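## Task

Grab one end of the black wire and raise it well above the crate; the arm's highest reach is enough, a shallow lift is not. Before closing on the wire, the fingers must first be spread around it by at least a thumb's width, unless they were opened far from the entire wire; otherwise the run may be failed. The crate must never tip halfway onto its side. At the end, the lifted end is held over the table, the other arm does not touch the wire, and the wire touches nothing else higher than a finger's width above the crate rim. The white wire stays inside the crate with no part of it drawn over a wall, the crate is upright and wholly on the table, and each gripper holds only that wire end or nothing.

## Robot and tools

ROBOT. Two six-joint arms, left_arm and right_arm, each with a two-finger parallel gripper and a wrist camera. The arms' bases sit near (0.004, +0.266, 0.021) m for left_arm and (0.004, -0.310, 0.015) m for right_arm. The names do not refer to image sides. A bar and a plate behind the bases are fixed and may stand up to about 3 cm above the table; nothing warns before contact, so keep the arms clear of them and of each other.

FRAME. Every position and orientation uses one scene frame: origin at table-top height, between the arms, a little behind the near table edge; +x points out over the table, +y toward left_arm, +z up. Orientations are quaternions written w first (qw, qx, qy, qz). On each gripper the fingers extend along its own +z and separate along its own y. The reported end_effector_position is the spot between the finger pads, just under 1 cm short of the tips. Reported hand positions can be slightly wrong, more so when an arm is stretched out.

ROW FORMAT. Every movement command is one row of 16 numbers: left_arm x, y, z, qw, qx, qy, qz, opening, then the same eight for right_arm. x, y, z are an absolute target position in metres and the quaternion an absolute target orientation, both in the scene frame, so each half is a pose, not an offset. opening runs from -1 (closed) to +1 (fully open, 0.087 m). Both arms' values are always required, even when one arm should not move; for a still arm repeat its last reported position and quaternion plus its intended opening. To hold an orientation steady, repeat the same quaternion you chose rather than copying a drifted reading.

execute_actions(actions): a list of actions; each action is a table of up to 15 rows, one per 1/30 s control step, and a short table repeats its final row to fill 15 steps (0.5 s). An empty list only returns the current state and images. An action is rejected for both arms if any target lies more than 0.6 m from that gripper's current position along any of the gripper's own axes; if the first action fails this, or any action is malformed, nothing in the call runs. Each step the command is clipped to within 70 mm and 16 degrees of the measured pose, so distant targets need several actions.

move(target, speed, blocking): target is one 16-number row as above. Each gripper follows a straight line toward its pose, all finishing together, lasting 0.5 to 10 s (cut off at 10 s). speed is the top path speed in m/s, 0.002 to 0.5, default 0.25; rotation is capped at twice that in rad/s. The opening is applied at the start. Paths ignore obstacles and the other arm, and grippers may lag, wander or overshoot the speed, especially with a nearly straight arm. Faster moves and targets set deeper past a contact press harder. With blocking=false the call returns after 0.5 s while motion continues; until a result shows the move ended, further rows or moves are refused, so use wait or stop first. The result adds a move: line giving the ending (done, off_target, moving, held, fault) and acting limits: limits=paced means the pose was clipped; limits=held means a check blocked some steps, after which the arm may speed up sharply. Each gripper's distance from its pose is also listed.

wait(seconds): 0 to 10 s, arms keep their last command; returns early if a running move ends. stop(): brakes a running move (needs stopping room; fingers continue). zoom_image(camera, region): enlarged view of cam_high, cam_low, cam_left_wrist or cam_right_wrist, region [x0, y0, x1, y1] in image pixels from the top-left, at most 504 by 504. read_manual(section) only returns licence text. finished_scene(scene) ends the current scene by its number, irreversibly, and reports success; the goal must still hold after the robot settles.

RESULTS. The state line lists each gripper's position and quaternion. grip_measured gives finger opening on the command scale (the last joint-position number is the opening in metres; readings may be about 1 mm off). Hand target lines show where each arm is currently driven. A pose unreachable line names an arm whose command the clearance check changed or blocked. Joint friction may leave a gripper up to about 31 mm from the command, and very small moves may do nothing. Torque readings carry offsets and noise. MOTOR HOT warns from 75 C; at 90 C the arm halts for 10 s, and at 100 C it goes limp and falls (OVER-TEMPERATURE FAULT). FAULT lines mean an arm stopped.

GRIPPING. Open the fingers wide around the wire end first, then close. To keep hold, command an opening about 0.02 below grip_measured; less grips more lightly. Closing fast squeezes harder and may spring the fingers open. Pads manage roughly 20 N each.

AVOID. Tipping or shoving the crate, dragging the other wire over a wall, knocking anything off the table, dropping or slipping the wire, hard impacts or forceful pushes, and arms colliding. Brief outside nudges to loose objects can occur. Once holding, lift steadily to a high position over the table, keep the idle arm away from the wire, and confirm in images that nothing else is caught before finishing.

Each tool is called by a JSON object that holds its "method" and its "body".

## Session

{"method": "execute_actions", "body": {"actions": []}}

Scene clock: 0.00 s.
left_arm: end_effector_position=(+0.3087, +0.4422, +0.2249) grip_measured=+1.000 end_effector_quat_wxyz=(+0.306, -0.341, +0.840, -0.289) | right_arm: end_effector_position=(+0.1733, -0.3238, +0.1377) grip_measured=+0.989 end_effector_quat_wxyz=(+0.002, -0.686, +0.727, -0.011)
Joint positions: left_arm=[ 0.87   1.681  1.544 -1.088  0.815 -0.021  0.087] | right_arm=[ 0.067  1.147  0.988 -1.378 -0.03  -1.416  0.087]
Joint velocities: left_arm=[-0.007 -0.017 -0.002 -0.007 -0.051  0.037  0.   ] | right_arm=[-0.012  0.002  0.012 -0.066 -0.007 -0.007  0.001]
Joint torques (N m, as the arm reports them, + toward a larger angle): no reading
Motor temperatures (°C, as the motors report them): left_arm=[32 34 33 32 32 32] | right_arm=[33 37 35 33 33 31]
Hand target (left_arm): +0.309, +0.442, +0.225; +0.306, -0.341, +0.840, -0.289
Hand target (right_arm): +0.173, -0.324, +0.138; -0.002, +0.686, -0.727, +0.011
camera_calibration (this result's frames):
cam_left_wrist: T_world_to_cam=[[0.403014, -0.590199, 0.699461, -0.0213016], [-0.914922, -0.278427, 0.292225, 0.360505], [0.0222778, -0.757723, -0.652196, 0.612566], [0, 0, 0, 1]] pos_world=[0.324772, 0.551957, 0.309064]
cam_right_wrist: T_world_to_cam=[[0.99788, -0.0540868, 0.0362021, -0.203776], [-0.0625369, -0.642708, 0.763555, -0.281941], [-0.0180309, -0.7642, -0.644727, -0.0163218], [0, 0, 0, 1]] pos_world=[0.185418, -0.204701, 0.212132]

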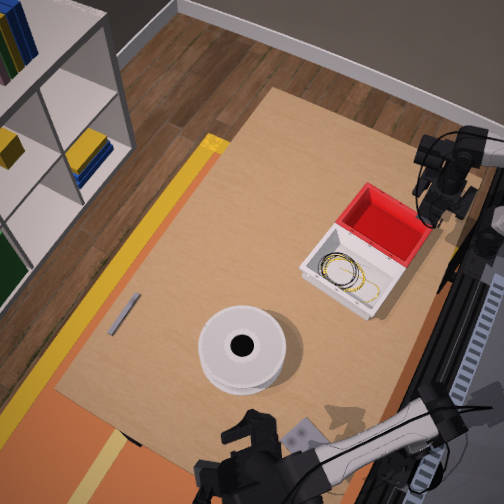

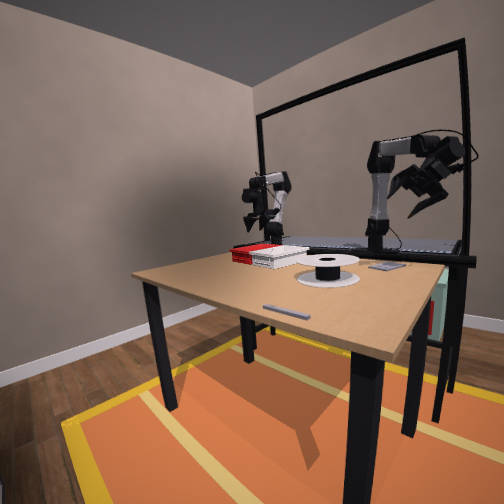

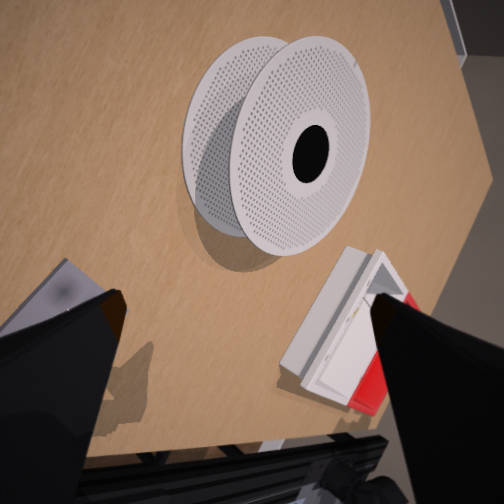

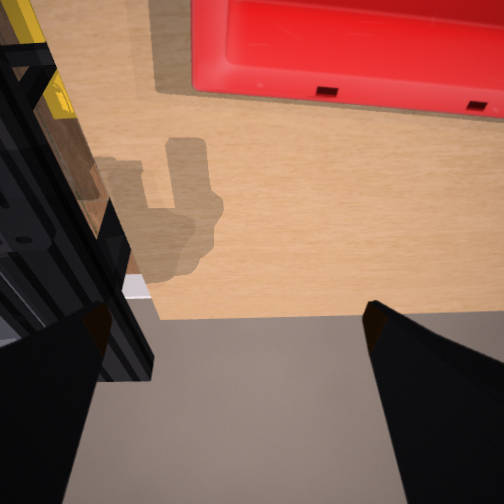

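{"method": "move", "body": {"target": [0.309,0.442,0.225,0.306,-0.341,0.84,-0.289,1,0.33,-0.09,0.24,0.2,0,0.98,0,0]}}

{"method": "move", "body": {"target": [0.309,0.442,0.225,0.306,-0.341,0.84,-0.289,1,0.36,-0.04,0.15,0.1,0,0.995,0,0]}}

Scene clock: 6.13 s.
left_arm: end_effector_position=(+0.3087, +0.4422, +0.2249) grip_measured=+1.000 end_effector_quat_wxyz=(+0.306, -0.341, +0.840, -0.289) | right_arm: end_effector_position=(+0.3306, -0.0933, +0.2373) grip_measured=+0.000 end_effector_quat_wxyz=(+0.191, -0.005, +0.982, +0.002)
Joint positions: left_arm=[ 0.87   1.681  1.544 -1.088  0.815 -0.021  0.087] | right_arm=[ 0.56   1.902  2.158 -1.465  0.174  0.556  0.044]
Joint velocities: left_arm=[-0.002  0.017 -0.017 -0.007 -0.037 -0.022  0.   ] | right_arm=[ 0.002 -0.007 -0.002 -0.037  0.022 -0.007 -0.   ]
Joint torques (N m, as the arm reports them, + toward a larger angle): left_arm=[ 0.12 -8.6   7.78  0.78  0.41  0.13] | right_arm=[ 0.44 -7.62  6.74  0.87  0.27  0.17]
Motor temperatures (°C, as the motors report them): left_arm=[32 36 33 32 32 32] | right_arm=[33 37 36 33 33 31]
Hand target (left_arm): +0.309, +0.442, +0.225; +0.306, -0.341, +0.840, -0.289
Hand target (right_arm): +0.331, -0.092, +0.242; +0.197, +0.000, +0.980, +0.002
Off the commanded pose (left_arm): 0.000 m, 0 deg.
Off the commanded pose (right_arm): 0.004 m, 1 deg.
move: done
camera_calibration (this result's frames):
cam_left_wrist: T_world_to_cam=[[0.403014, -0.590199, 0.699461, -0.0213016], [-0.914922, -0.278427, 0.292225, 0.360505], [0.0222778, -0.757723, -0.652196, 0.612566], [0, 0, 0, 1]] pos_world=[0.324772, 0.551957, 0.309064]
cam_right_wrist: T_world_to_cam=[[0.00727187, -0.999862, 0.0149466, -0.107635], [-0.890331, 0.00033107, 0.455314, 0.206744], [-0.455256, -0.0166184, -0.890206, 0.499407], [0, 0, 0, 1]] pos_world=[0.412211, -0.0993892, 0.35205]

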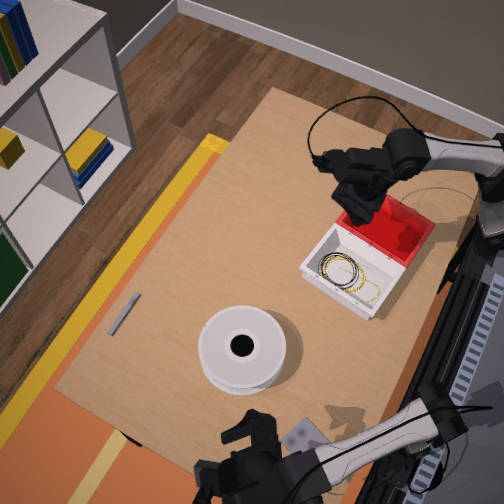

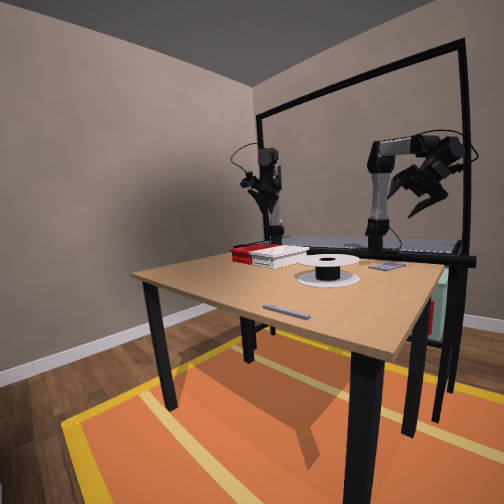

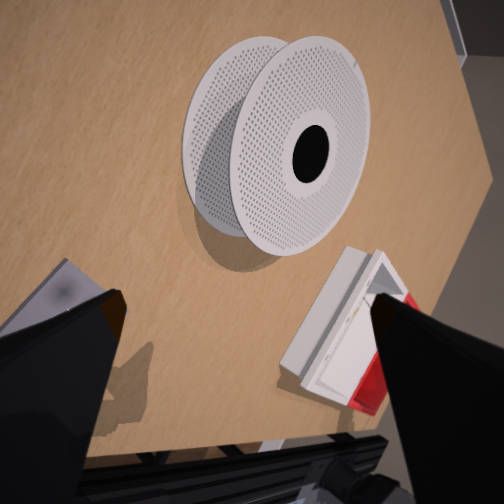

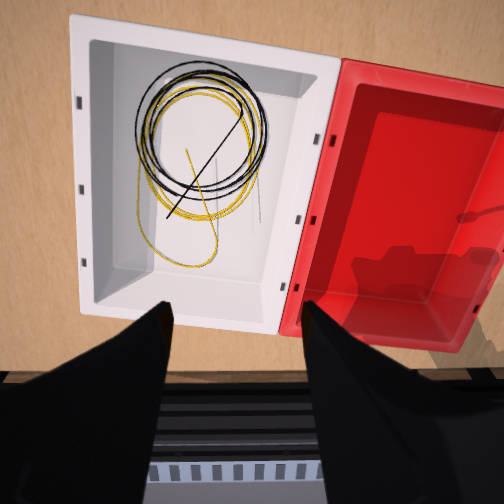

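Scene clock: 7.13 s.
left_arm: end_effector_position=(+0.3087, +0.4422, +0.2249) grip_measured=+1.000 end_effector_quat_wxyz=(+0.306, -0.341, +0.840, -0.289) | right_arm: end_effector_position=(+0.3623, -0.0434, +0.1391) grip_measured=+0.000 end_effector_quat_wxyz=(+0.093, -0.004, +0.996, -0.007)
Joint positions: left_arm=[ 0.87   1.681  1.544 -1.088  0.815 -0.021  0.087] | right_arm=[ 0.583  2.27   2.346 -1.465  0.087  0.599  0.044]
Joint velocities: left_arm=[-0.007 -0.007 -0.002 -0.037 -0.037 -0.022  0.   ] | right_arm=[-0.022 -0.002 -0.017 -0.007 -0.11  -0.022 -0.001]
Joint torques (N m, as the arm reports them, + toward a larger angle): left_arm=[ 0.14 -8.58  7.8   0.78  0.42  0.12] | right_arm=[  0.28 -11.37   6.75   0.6   -0.01   0.16]
Motor temperatures (°C, as the motors report them): left_arm=[32 36 34 32 32 32] | right_arm=[33 38 36 33 33 31]
Hand target (left_arm): +0.309, +0.442, +0.225; +0.306, -0.341, +0.840, -0.289
Hand target (right_arm): +0.361, -0.040, +0.150; +0.100, -0.000, +0.995, +0.002
Off the commanded pose (left_arm): 0.000 m, 0 deg.
Off the commanded pose (right_arm): 0.012 m, 1 deg.
move: off_target (right_arm)
camera_calibration (this result's frames):
cam_left_wrist: T_world_to_cam=[[0.403014, -0.590199, 0.699461, -0.0213016], [-0.914922, -0.278427, 0.292225, 0.360505], [0.0222778, -0.757723, -0.652196, 0.612566], [0, 0, 0, 1]] pos_world=[0.324772, 0.551957, 0.309064]
cam_right_wrist: T_world_to_cam=[[0.00760203, -0.999431, 0.0328745, -0.0590613], [-0.783394, 0.0144796, 0.621357, 0.218449], [-0.621479, -0.0304772, -0.782838, 0.471874], [0, 0, 0, 1]] pos_world=[0.464841, -0.0478093, 0.235607]

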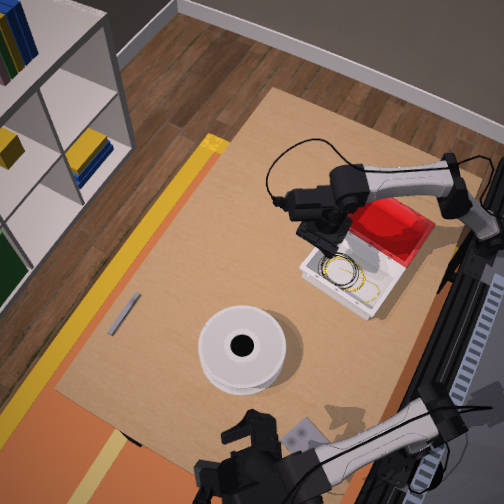

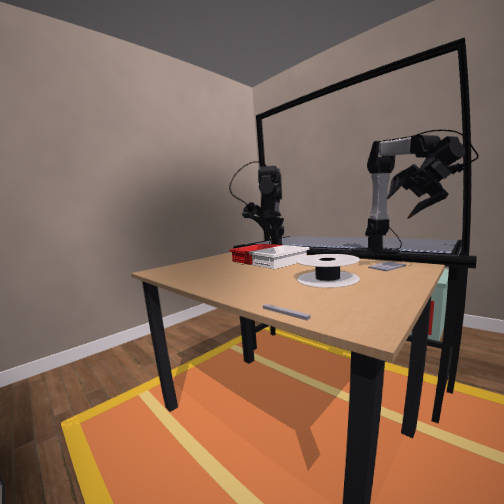

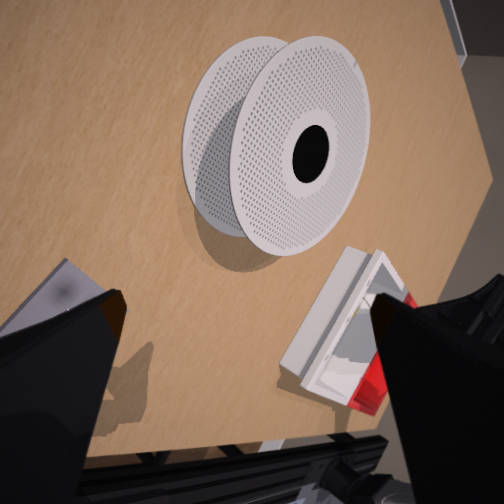

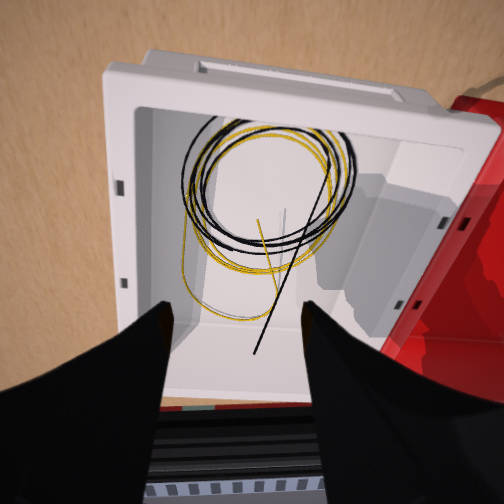

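{"method": "move", "body": {"target": [0.309,0.442,0.225,0.306,-0.341,0.84,-0.289,1,0.32,-0.052,0.145,0,0,1,0,0], "speed": 0.1}}

{"method": "move", "body": {"target": [0.309,0.442,0.225,0.306,-0.341,0.84,-0.289,1,0.32,-0.052,0.105,0,0,1,0,0], "speed": 0.05}}

Scene clock: 13.53 s.
left_arm: end_effector_position=(+0.3087, +0.4422, +0.2249) grip_measured=+1.000 end_effector_quat_wxyz=(+0.306, -0.341, +0.840, -0.289) | right_arm: end_effector_position=(+0.3239, -0.0457, +0.1394) grip_measured=+0.000 end_effector_quat_wxyz=(+0.014, -0.007, +1.000, +0.007)
Joint positions: left_arm=[ 0.87   1.681  1.544 -1.088  0.815 -0.021  0.087] | right_arm=[ 0.583  2.238  2.28  -1.544 -0.028  0.6    0.044]
Joint velocities: left_arm=[ 0.007  0.007 -0.002  0.051  0.037  0.007  0.   ] | right_arm=[-0.002 -0.012 -0.012  0.022  0.007 -0.081  0.   ]
Joint torques (N m, as the arm reports them, + toward a larger angle): left_arm=[ 0.15 -8.61  7.76  0.77  0.42  0.12] | right_arm=[ -0.85 -11.83   3.69   0.35  -0.03   0.08]
Motor temperatures (°C, as the motors report them): left_arm=[32 37 34 33 32 32] | right_arm=[33 41 37 33 33 31]
Hand target (left_arm): +0.309, +0.442, +0.225; +0.306, -0.341, +0.840, -0.289
Hand target (right_arm): +0.320, -0.051, +0.144; +0.008, +0.001, +1.000, +0.007
Off the commanded pose (left_arm): 0.000 m, 0 deg.
Off the commanded pose (right_arm): 0.009 m, 2 deg.
joint sent to its limit (right arm) — the command would take joint 4 (wrist pitch) past its lower limit, so that joint was sent only as far as its limit.
move: done
camera_calibration (this result's frames):
cam_left_wrist: T_world_to_cam=[[0.403014, -0.590199, 0.699461, -0.0213016], [-0.914922, -0.278427, 0.292225, 0.360505], [0.0222778, -0.757723, -0.652196, 0.612566], [0, 0, 0, 1]] pos_world=[0.324772, 0.551957, 0.309064]
cam_right_wrist: T_world_to_cam=[[0.016174, -0.999867, 0.00228824, -0.0596075], [-0.676046, -0.00924963, 0.736801, 0.136279], [-0.736681, -0.013464, -0.676106, 0.471383], [0, 0, 0, 1]] pos_world=[0.440354, -0.0519924, 0.218431]

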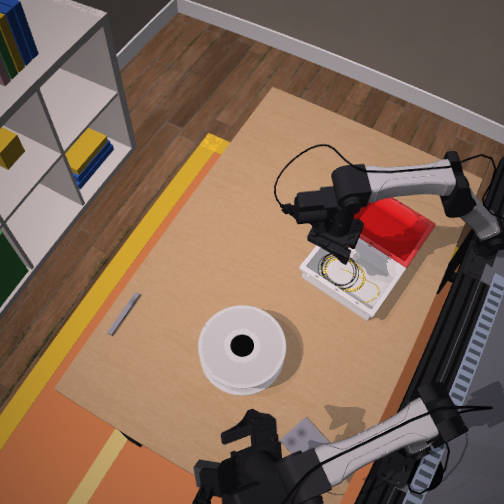

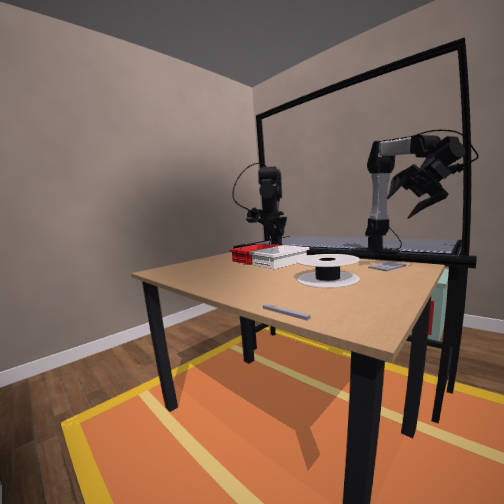

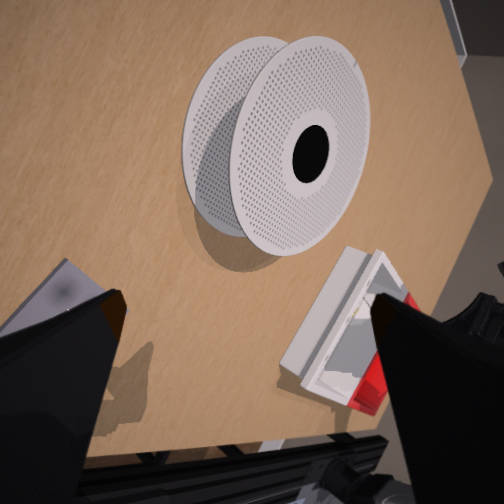

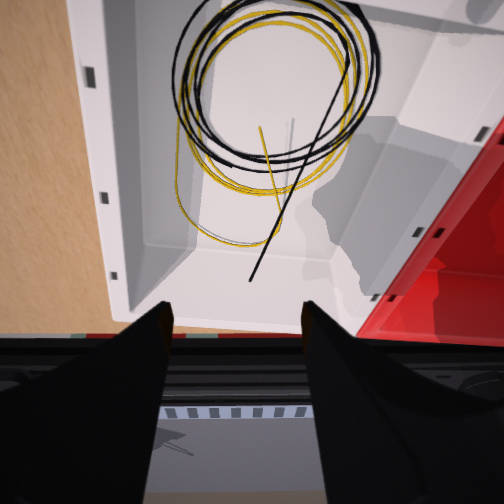

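Scene clock: 14.67 s.
left_arm: end_effector_position=(+0.3087, +0.4422, +0.2249) grip_measured=+1.000 end_effector_quat_wxyz=(+0.306, -0.341, +0.840, -0.289) | right_arm: end_effector_position=(+0.3208, -0.0494, +0.0987) grip_measured=+0.000 end_effector_quat_wxyz=(-0.005, -0.006, +1.000, -0.006)
Joint positions: left_arm=[ 0.87   1.681  1.544 -1.088  0.815 -0.021  0.087] | right_arm=[ 0.583  2.238  2.11  -1.42  -0.028  0.6    0.044]
Joint velocities: left_arm=[ 0.012  0.007  0.002 -0.007 -0.051 -0.022  0.   ] | right_arm=[ 0.012  0.017 -0.007 -0.051 -0.007 -0.022 -0.   ]
Joint torques (N m, as the arm reports them, + toward a larger angle): left_arm=[ 0.15 -8.59  7.8   0.78  0.41  0.13] | right_arm=[ -0.46 -12.42   3.73   0.4   -0.05   0.1 ]
Motor temperatures (°C, as the motors report them): left_arm=[32 37 34 33 32 32] | right_arm=[33 41 37 33 33 31]
Hand target (left_arm): +0.309, +0.442, +0.225; +0.306, -0.341, +0.840, -0.289
Hand target (right_arm): +0.320, -0.052, +0.105; -0.000, +0.000, +1.000, -0.000
Off the commanded pose (left_arm): 0.000 m, 0 deg.
Off the commanded pose (right_arm): 0.007 m, 1 deg.
move: done
camera_calibration (this result's frames):
cam_left_wrist: T_world_to_cam=[[0.403014, -0.590199, 0.699461, -0.0213016], [-0.914922, -0.278427, 0.292225, 0.360505], [0.0222778, -0.757723, -0.652196, 0.612566], [0, 0, 0, 1]] pos_world=[0.324772, 0.551957, 0.309064]
cam_right_wrist: T_world_to_cam=[[0.0153017, -0.999485, 0.028208, -0.0654625], [-0.647752, 0.011582, 0.761763, 0.153639], [-0.761698, -0.029928, -0.647241, 0.445882], [0, 0, 0, 1]] pos_world=[0.440149, -0.0538638, 0.173403]

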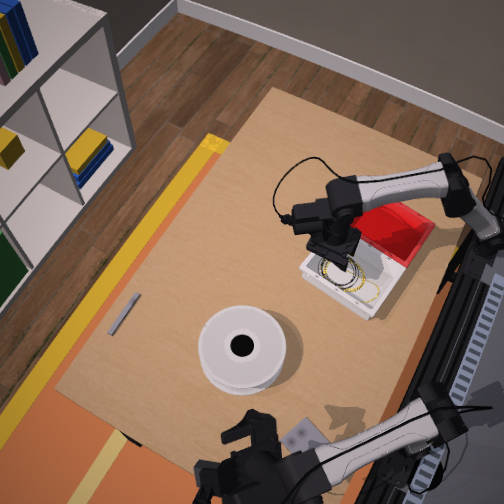

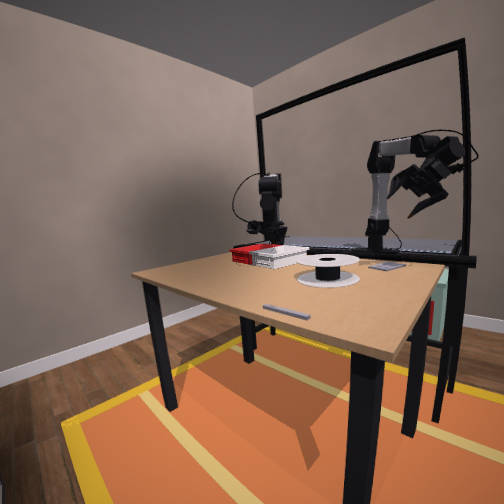

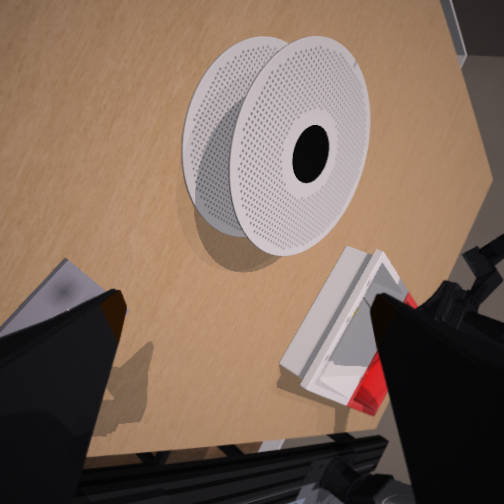

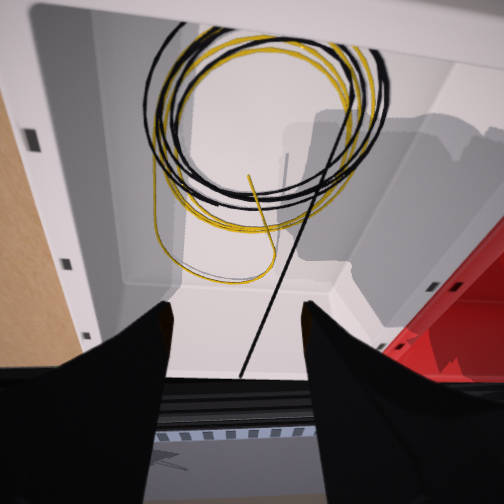

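{"method": "move", "body": {"target": [0.309,0.442,0.225,0.306,-0.341,0.84,-0.289,1,0.32,-0.052,0.105,0,0,1,0,-1]}}

{"method": "move", "body": {"target": [0.309,0.442,0.225,0.306,-0.341,0.84,-0.289,1,0.32,-0.05,0.3,0.3,0,0.95,0.1,-1], "speed": 0.07}}

Scene clock: 21.50 s.
left_arm: end_effector_position=(+0.3087, +0.4422, +0.2249) grip_measured=+1.000 end_effector_quat_wxyz=(+0.306, -0.341, +0.840, -0.289) | right_arm: end_effector_position=(+0.3213, -0.0490, +0.1017) grip_measured=-1.000 end_effector_quat_wxyz=(-0.001, -0.006, +1.000, -0.003)
Joint positions: left_arm=[ 0.87   1.681  1.544 -1.088  0.815 -0.021  0.087] | right_arm=[ 0.583  2.23   2.11  -1.418 -0.028  0.6    0.   ]
Joint velocities: left_arm=[ 0.007 -0.007 -0.007 -0.022 -0.037  0.022  0.   ] | right_arm=[ 0.002 -0.022 -0.002  0.037  0.007  0.051  0.   ]
Joint torques (N m, as the arm reports them, + toward a larger angle): left_arm=[ 0.12 -8.56  7.81  0.78  0.42  0.13] | right_arm=[ -0.5  -11.82   3.71   0.44  -0.03   0.12]
Motor temperatures (°C, as the motors report them): left_arm=[32 38 35 33 32 32] | right_arm=[33 45 37 33 33 31]
Hand target (left_arm): +0.309, +0.442, +0.225; +0.306, -0.341, +0.840, -0.289
Hand target (right_arm): +0.320, -0.052, +0.105; -0.000, -0.000, +1.000, -0.000
Off the commanded pose (left_arm): 0.000 m, 0 deg.
Off the commanded pose (right_arm): 0.005 m, 1 deg.
move: done
camera_calibration (this result's frames):
cam_left_wrist: T_world_to_cam=[[0.403014, -0.590199, 0.699461, -0.0213016], [-0.914922, -0.278427, 0.292225, 0.360505], [0.0222778, -0.757723, -0.652196, 0.612566], [0, 0, 0, 1]] pos_world=[0.324772, 0.551957, 0.309064]
cam_right_wrist: T_world_to_cam=[[0.0154065, -0.999625, 0.0226369, -0.064557], [-0.653913, 0.00705378, 0.756537, 0.153957], [-0.756413, -0.0264582, -0.653559, 0.447347], [0, 0, 0, 1]] pos_world=[0.440048, -0.0537828, 0.177355]

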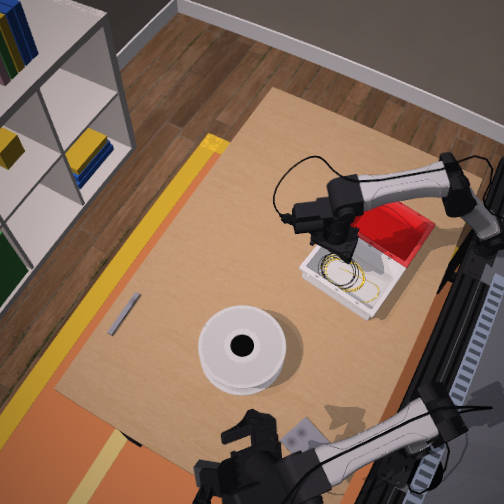

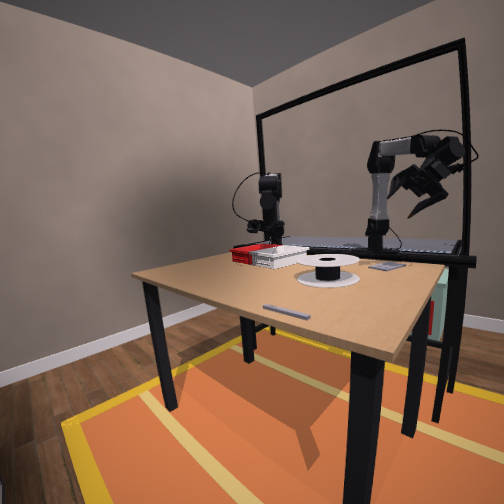

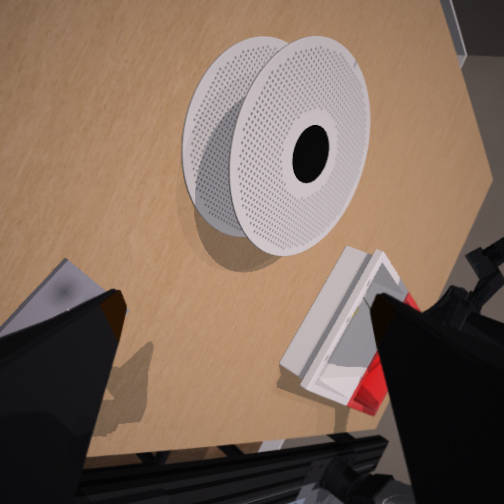

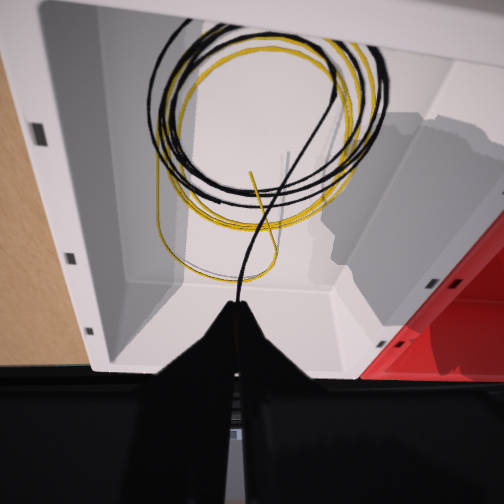

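Scene clock: 26.47 s.
left_arm: end_effector_position=(+0.3087, +0.4422, +0.2249) grip_measured=+1.000 end_effector_quat_wxyz=(+0.306, -0.341, +0.840, -0.289) | right_arm: end_effector_position=(+0.3177, -0.0534, +0.2858) grip_measured=-1.000 end_effector_quat_wxyz=(+0.279, -0.006, +0.957, +0.081)
Joint positions: left_arm=[ 0.87   1.681  1.544 -1.088  0.815 -0.021  0.087] | right_arm=[ 0.661  1.776  2.133 -1.339  0.194  0.631  0.   ]
Joint velocities: left_arm=[-0.027 -0.002 -0.007  0.022 -0.095 -0.022  0.   ] | right_arm=[-0.012  0.017  0.007  0.051  0.037 -0.037  0.   ]
Joint torques (N m, as the arm reports them, + toward a larger angle): left_arm=[ 0.13 -8.61  7.81  0.78  0.42  0.12] | right_arm=[ 0.62 -8.43  6.67  1.49  0.22  0.11]
Motor temperatures (°C, as the motors report them): left_arm=[32 39 36 33 32 32] | right_arm=[33 46 37 34 33 31]
Hand target (left_arm): +0.309, +0.442, +0.225; +0.306, -0.341, +0.840, -0.289
Hand target (right_arm): +0.318, -0.051, +0.302; +0.300, -0.001, +0.949, +0.096
Off the commanded pose (left_arm): 0.000 m, 0 deg.
Off the commanded pose (right_arm): 0.015 m, 3 deg.
move: off_target (right_arm)
camera_calibration (this result's frames):
cam_left_wrist: T_world_to_cam=[[0.403014, -0.590199, 0.699461, -0.0213016], [-0.914922, -0.278427, 0.292225, 0.360505], [0.0222778, -0.757723, -0.652196, 0.612566], [0, 0, 0, 1]] pos_world=[0.324772, 0.551957, 0.309064]
cam_right_wrist: T_world_to_cam=[[0.0505662, -0.989337, -0.136582, -0.0382116], [-0.956279, -0.0874059, 0.279089, 0.239798], [-0.288051, 0.116498, -0.950502, 0.508617], [0, 0, 0, 1]] pos_world=[0.377754, -0.0760974, 0.411298]

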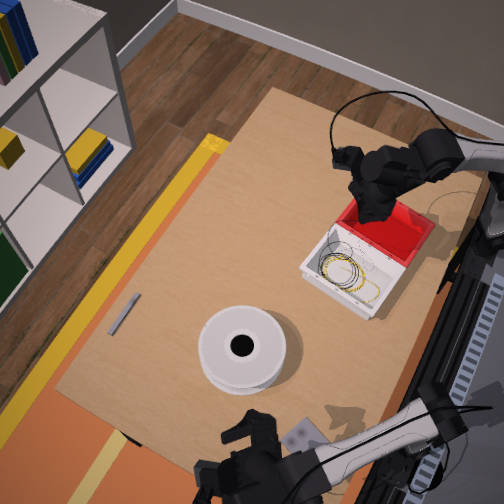

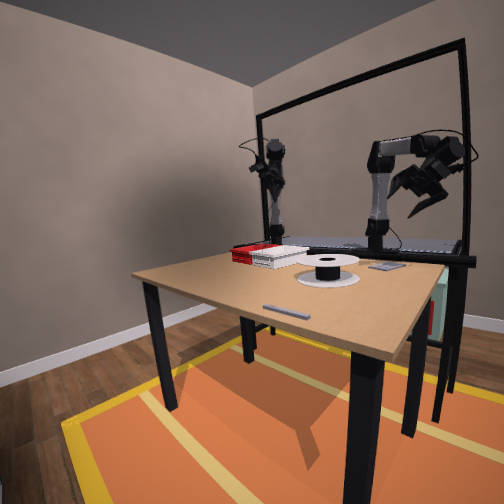

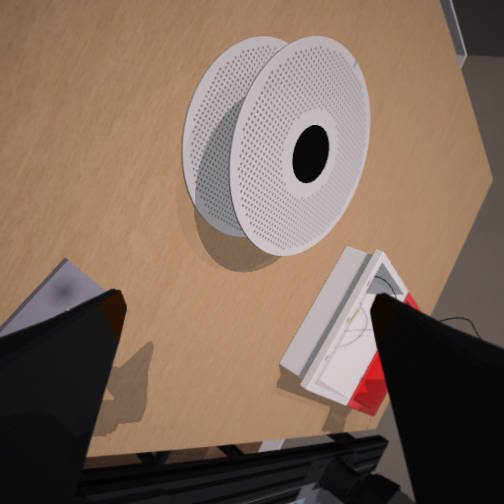

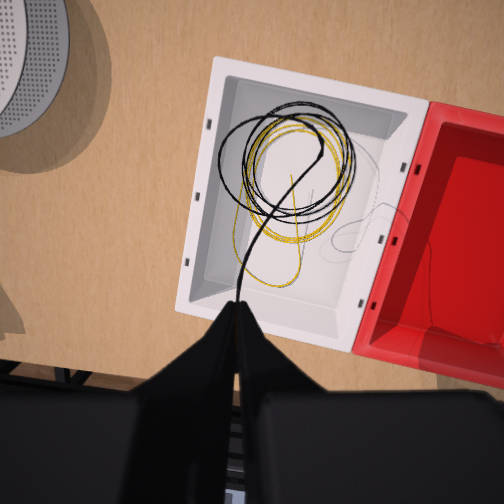

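{"method": "move", "body": {"target": [0.309,0.442,0.225,0.306,-0.341,0.84,-0.289,1,0.29,-0.07,0.74,0.314,0.282,0.413,0.807,-1], "speed": 0.12}}

{"method": "zoom_image", "body": {"camera": "cam_high", "region": [270,130,470,330]}}

{"method": "zoom_image", "body": {"camera": "cam_low", "region": [170,70,380,280]}}

Scene clock: 40.10 s.
left_arm: end_effector_position=(+0.3087, +0.4422, +0.2249) grip_measured=+1.000 end_effector_quat_wxyz=(+0.306, -0.341, +0.840, -0.289) | right_arm: end_effector_position=(+0.2890, -0.0706, +0.7286) grip_measured=-1.000 end_effector_quat_wxyz=(+0.327, +0.286, +0.429, +0.792)
Joint positions: left_arm=[ 0.87   1.681  1.544 -1.088  0.815 -0.021  0.087] | right_arm=[ 0.453  1.511  2.306 -0.269 -0.079  1.851  0.   ]
Joint velocities: left_arm=[0.002 0.007 0.012 0.037 0.007 0.022 0.   ] | right_arm=[ 0.007 -0.007 -0.002 -0.022  0.051 -0.037  0.   ]
Joint torques (N m, as the arm reports them, + toward a larger angle): left_arm=[ 0.13 -8.57  7.77  0.78  0.42  0.12] | right_arm=[ 0.66 -3.4   5.27  1.84  0.06  0.12]
Motor temperatures (°C, as the motors report them): left_arm=[32 40 36 33 32 32] | right_arm=[33 45 39 36 33 31]
Hand target (left_arm): +0.309, +0.442, +0.225; +0.306, -0.341, +0.840, -0.289
Hand target (right_arm): +0.281, -0.074, +0.740; +0.326, +0.280, +0.413, +0.803
Off the commanded pose (left_arm): 0.000 m, 0 deg.
Off the commanded pose (right_arm): 0.011 m, 3 deg.
move: off_target (right_arm)
camera_calibration (this result's frames):
cam_left_wrist: T_world_to_cam=[[0.403014, -0.590199, 0.699461, -0.0213016], [-0.914922, -0.278427, 0.292225, 0.360505], [0.0222778, -0.757723, -0.652196, 0.612566], [0, 0, 0, 1]] pos_world=[0.324772, 0.551957, 0.309064]
cam_right_wrist: T_world_to_cam=[[0.262404, 0.408041, -0.874441, 0.581692], [-0.964876, 0.12276, -0.232258, 0.477179], [0.0125757, 0.904673, 0.425921, -0.110919], [0, 0, 0, 1]] pos_world=[0.309175, -0.195587, 0.666726]

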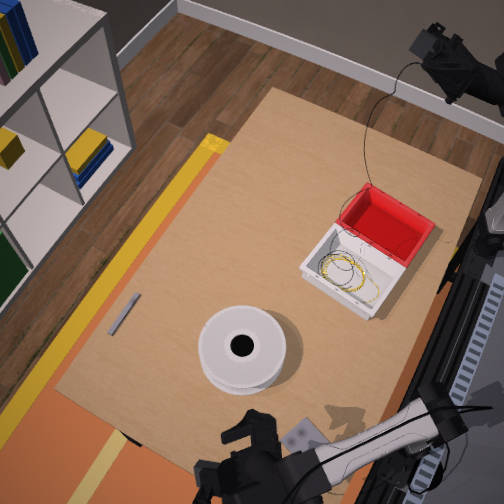

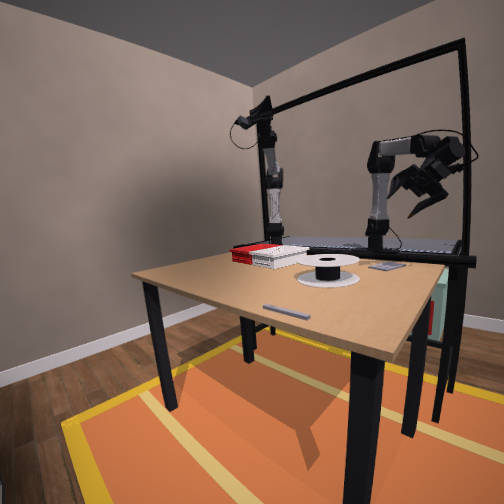

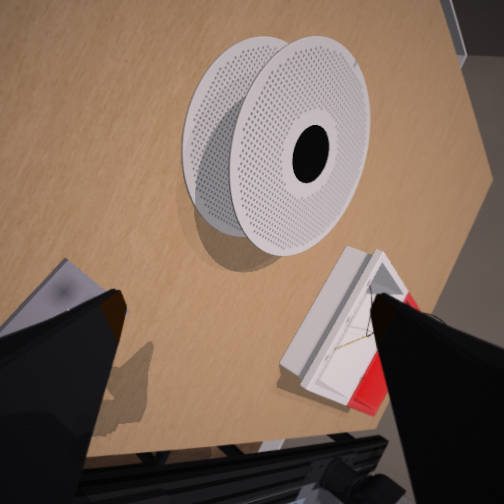

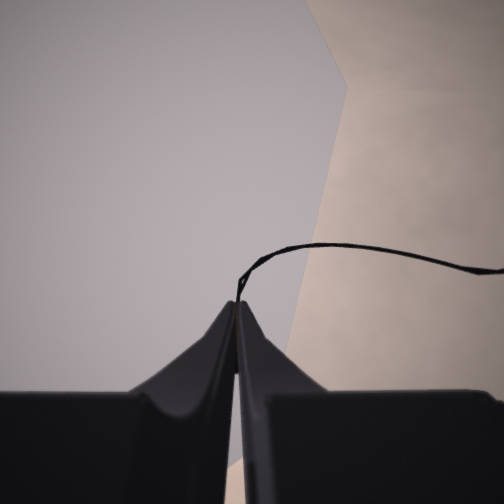

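Region (270, 130, 470, 330) of cam_high's 504x504 image, scaled by 2.520, with more detail than that image has.

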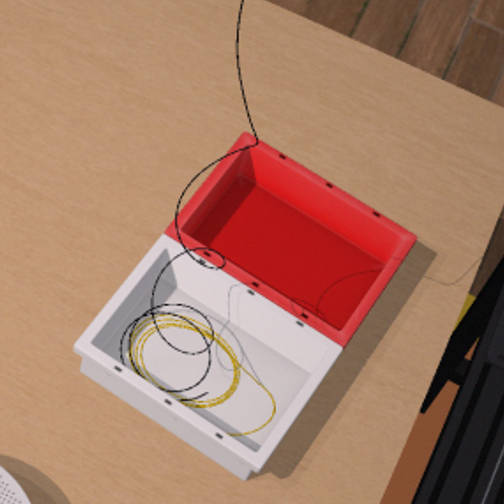

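Region (170, 70, 380, 280) of cam_low's 504x504 image, scaled by 2.400, with more detail than that image has.

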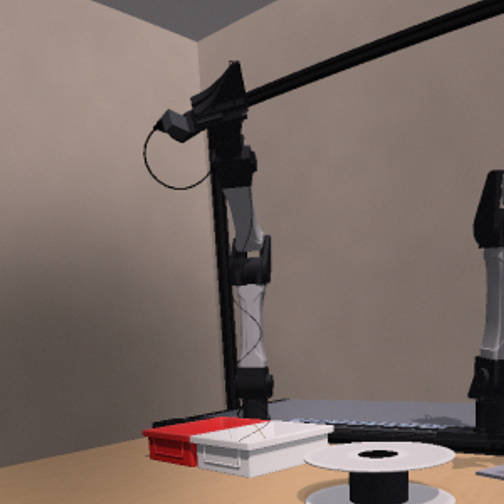

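{"method": "move", "body": {"target": [0.309,0.442,0.225,0.306,-0.341,0.84,-0.289,1,0.31,-0.08,0.775,0.33,0.24,0.35,0.84,-1], "speed": 0.05}}

{"method": "zoom_image", "body": {"camera": "cam_low", "region": [230,200,320,290]}}

{"method": "zoom_image", "body": {"camera": "cam_high", "region": [290,200,420,330]}}

Scene clock: 45.13 s.
left_arm: end_effector_position=(+0.3087, +0.4422, +0.2249) grip_measured=+1.000 end_effector_quat_wxyz=(+0.306, -0.341, +0.840, -0.289) | right_arm: end_effector_position=(+0.3145, -0.0739, +0.7657) grip_measured=-1.000 end_effector_quat_wxyz=(+0.330, +0.248, +0.362, +0.836)
Joint positions: left_arm=[ 0.87   1.681  1.544 -1.088  0.815 -0.021  0.087] | right_arm=[ 0.398  1.714  2.54  -0.122 -0.107  1.93   0.   ]
Joint velocities: left_arm=[-0.007  0.002 -0.002  0.037 -0.051  0.037  0.   ] | right_arm=[-0.022  0.002  0.022  0.037  0.007 -0.007  0.   ]
Joint torques (N m, as the arm reports them, + toward a larger angle): left_arm=[ 0.12 -8.59  7.78  0.77  0.42  0.13] | right_arm=[-1.08 -4.63  4.91  1.55 -0.09  0.09]
Motor temperatures (°C, as the motors report them): left_arm=[32 41 37 33 32 32] | right_arm=[33 44 39 36 33 31]
Hand target (left_arm): +0.309, +0.442, +0.225; +0.306, -0.341, +0.840, -0.289
Hand target (right_arm): +0.308, -0.080, +0.774; +0.332, +0.241, +0.351, +0.842
Off the commanded pose (left_arm): 0.000 m, 0 deg.
Off the commanded pose (right_arm): 0.012 m, 2 deg.
move: off_target (right_arm)
camera_calibration (this result's frames):
cam_left_wrist: T_world_to_cam=[[0.403014, -0.590199, 0.699461, -0.0213016], [-0.914922, -0.278427, 0.292225, 0.360505], [0.0222778, -0.757723, -0.652196, 0.612566], [0, 0, 0, 1]] pos_world=[0.324772, 0.551957, 0.309064]
cam_right_wrist: T_world_to_cam=[[0.362216, 0.511038, -0.779513, 0.51236], [-0.929824, 0.139775, -0.340426, 0.583843], [-0.065014, 0.848118, 0.525804, -0.180247], [0, 0, 0, 1]] pos_world=[0.345568, -0.190572, 0.692921]

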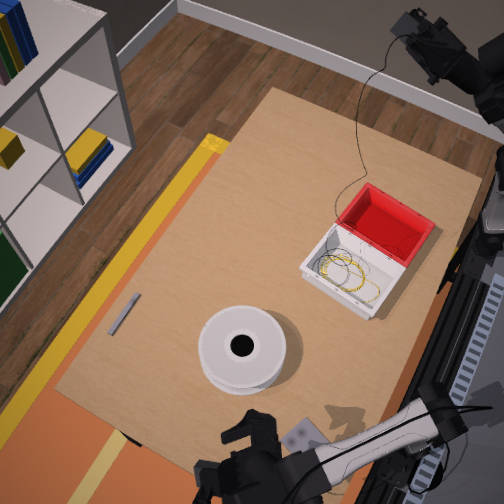

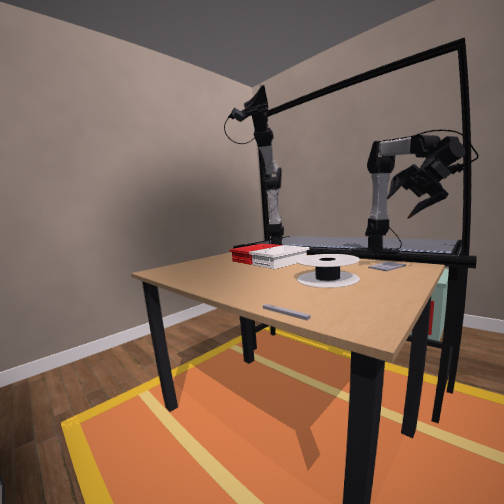

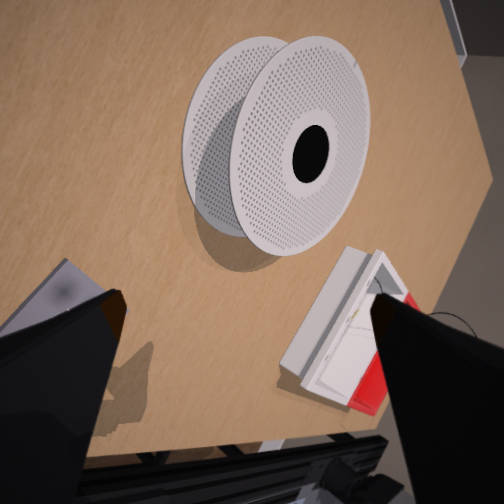

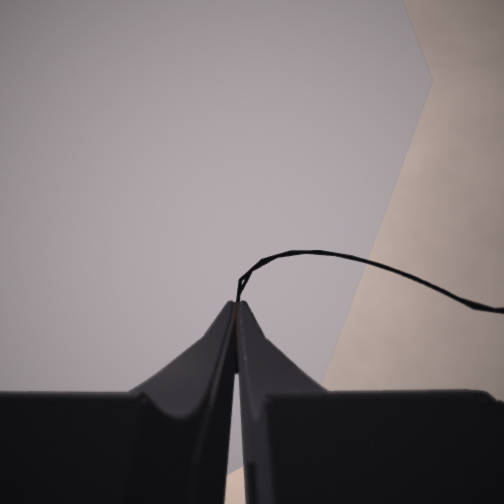

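Region (230, 200, 320, 290) of cam_low's 504x504 image, scaled by 5.600, with more detail than that image has.

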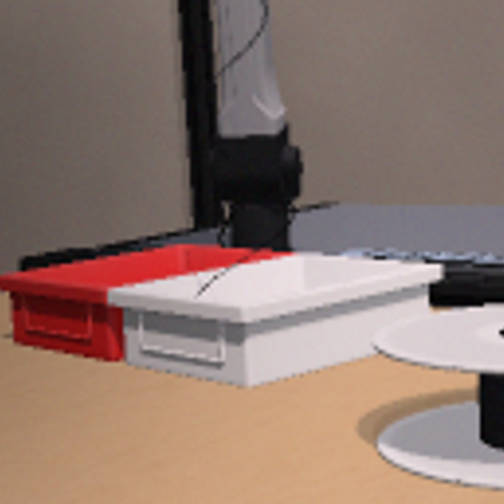

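Region (290, 200, 420, 330) of cam_high's 504x504 image, scaled by 3.877, with more detail than that image has.

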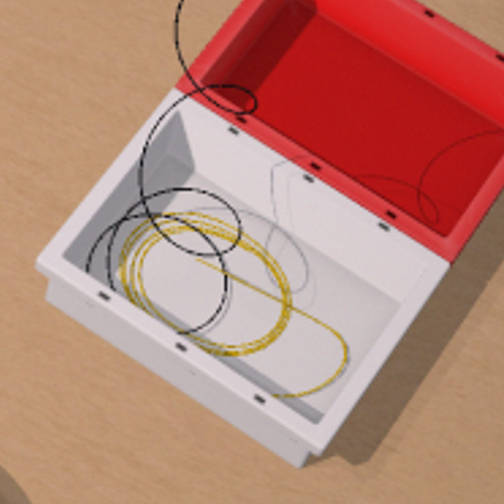

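{"method": "finished_scene", "body": {"scene": 2}}

The scene is finished: the task was done.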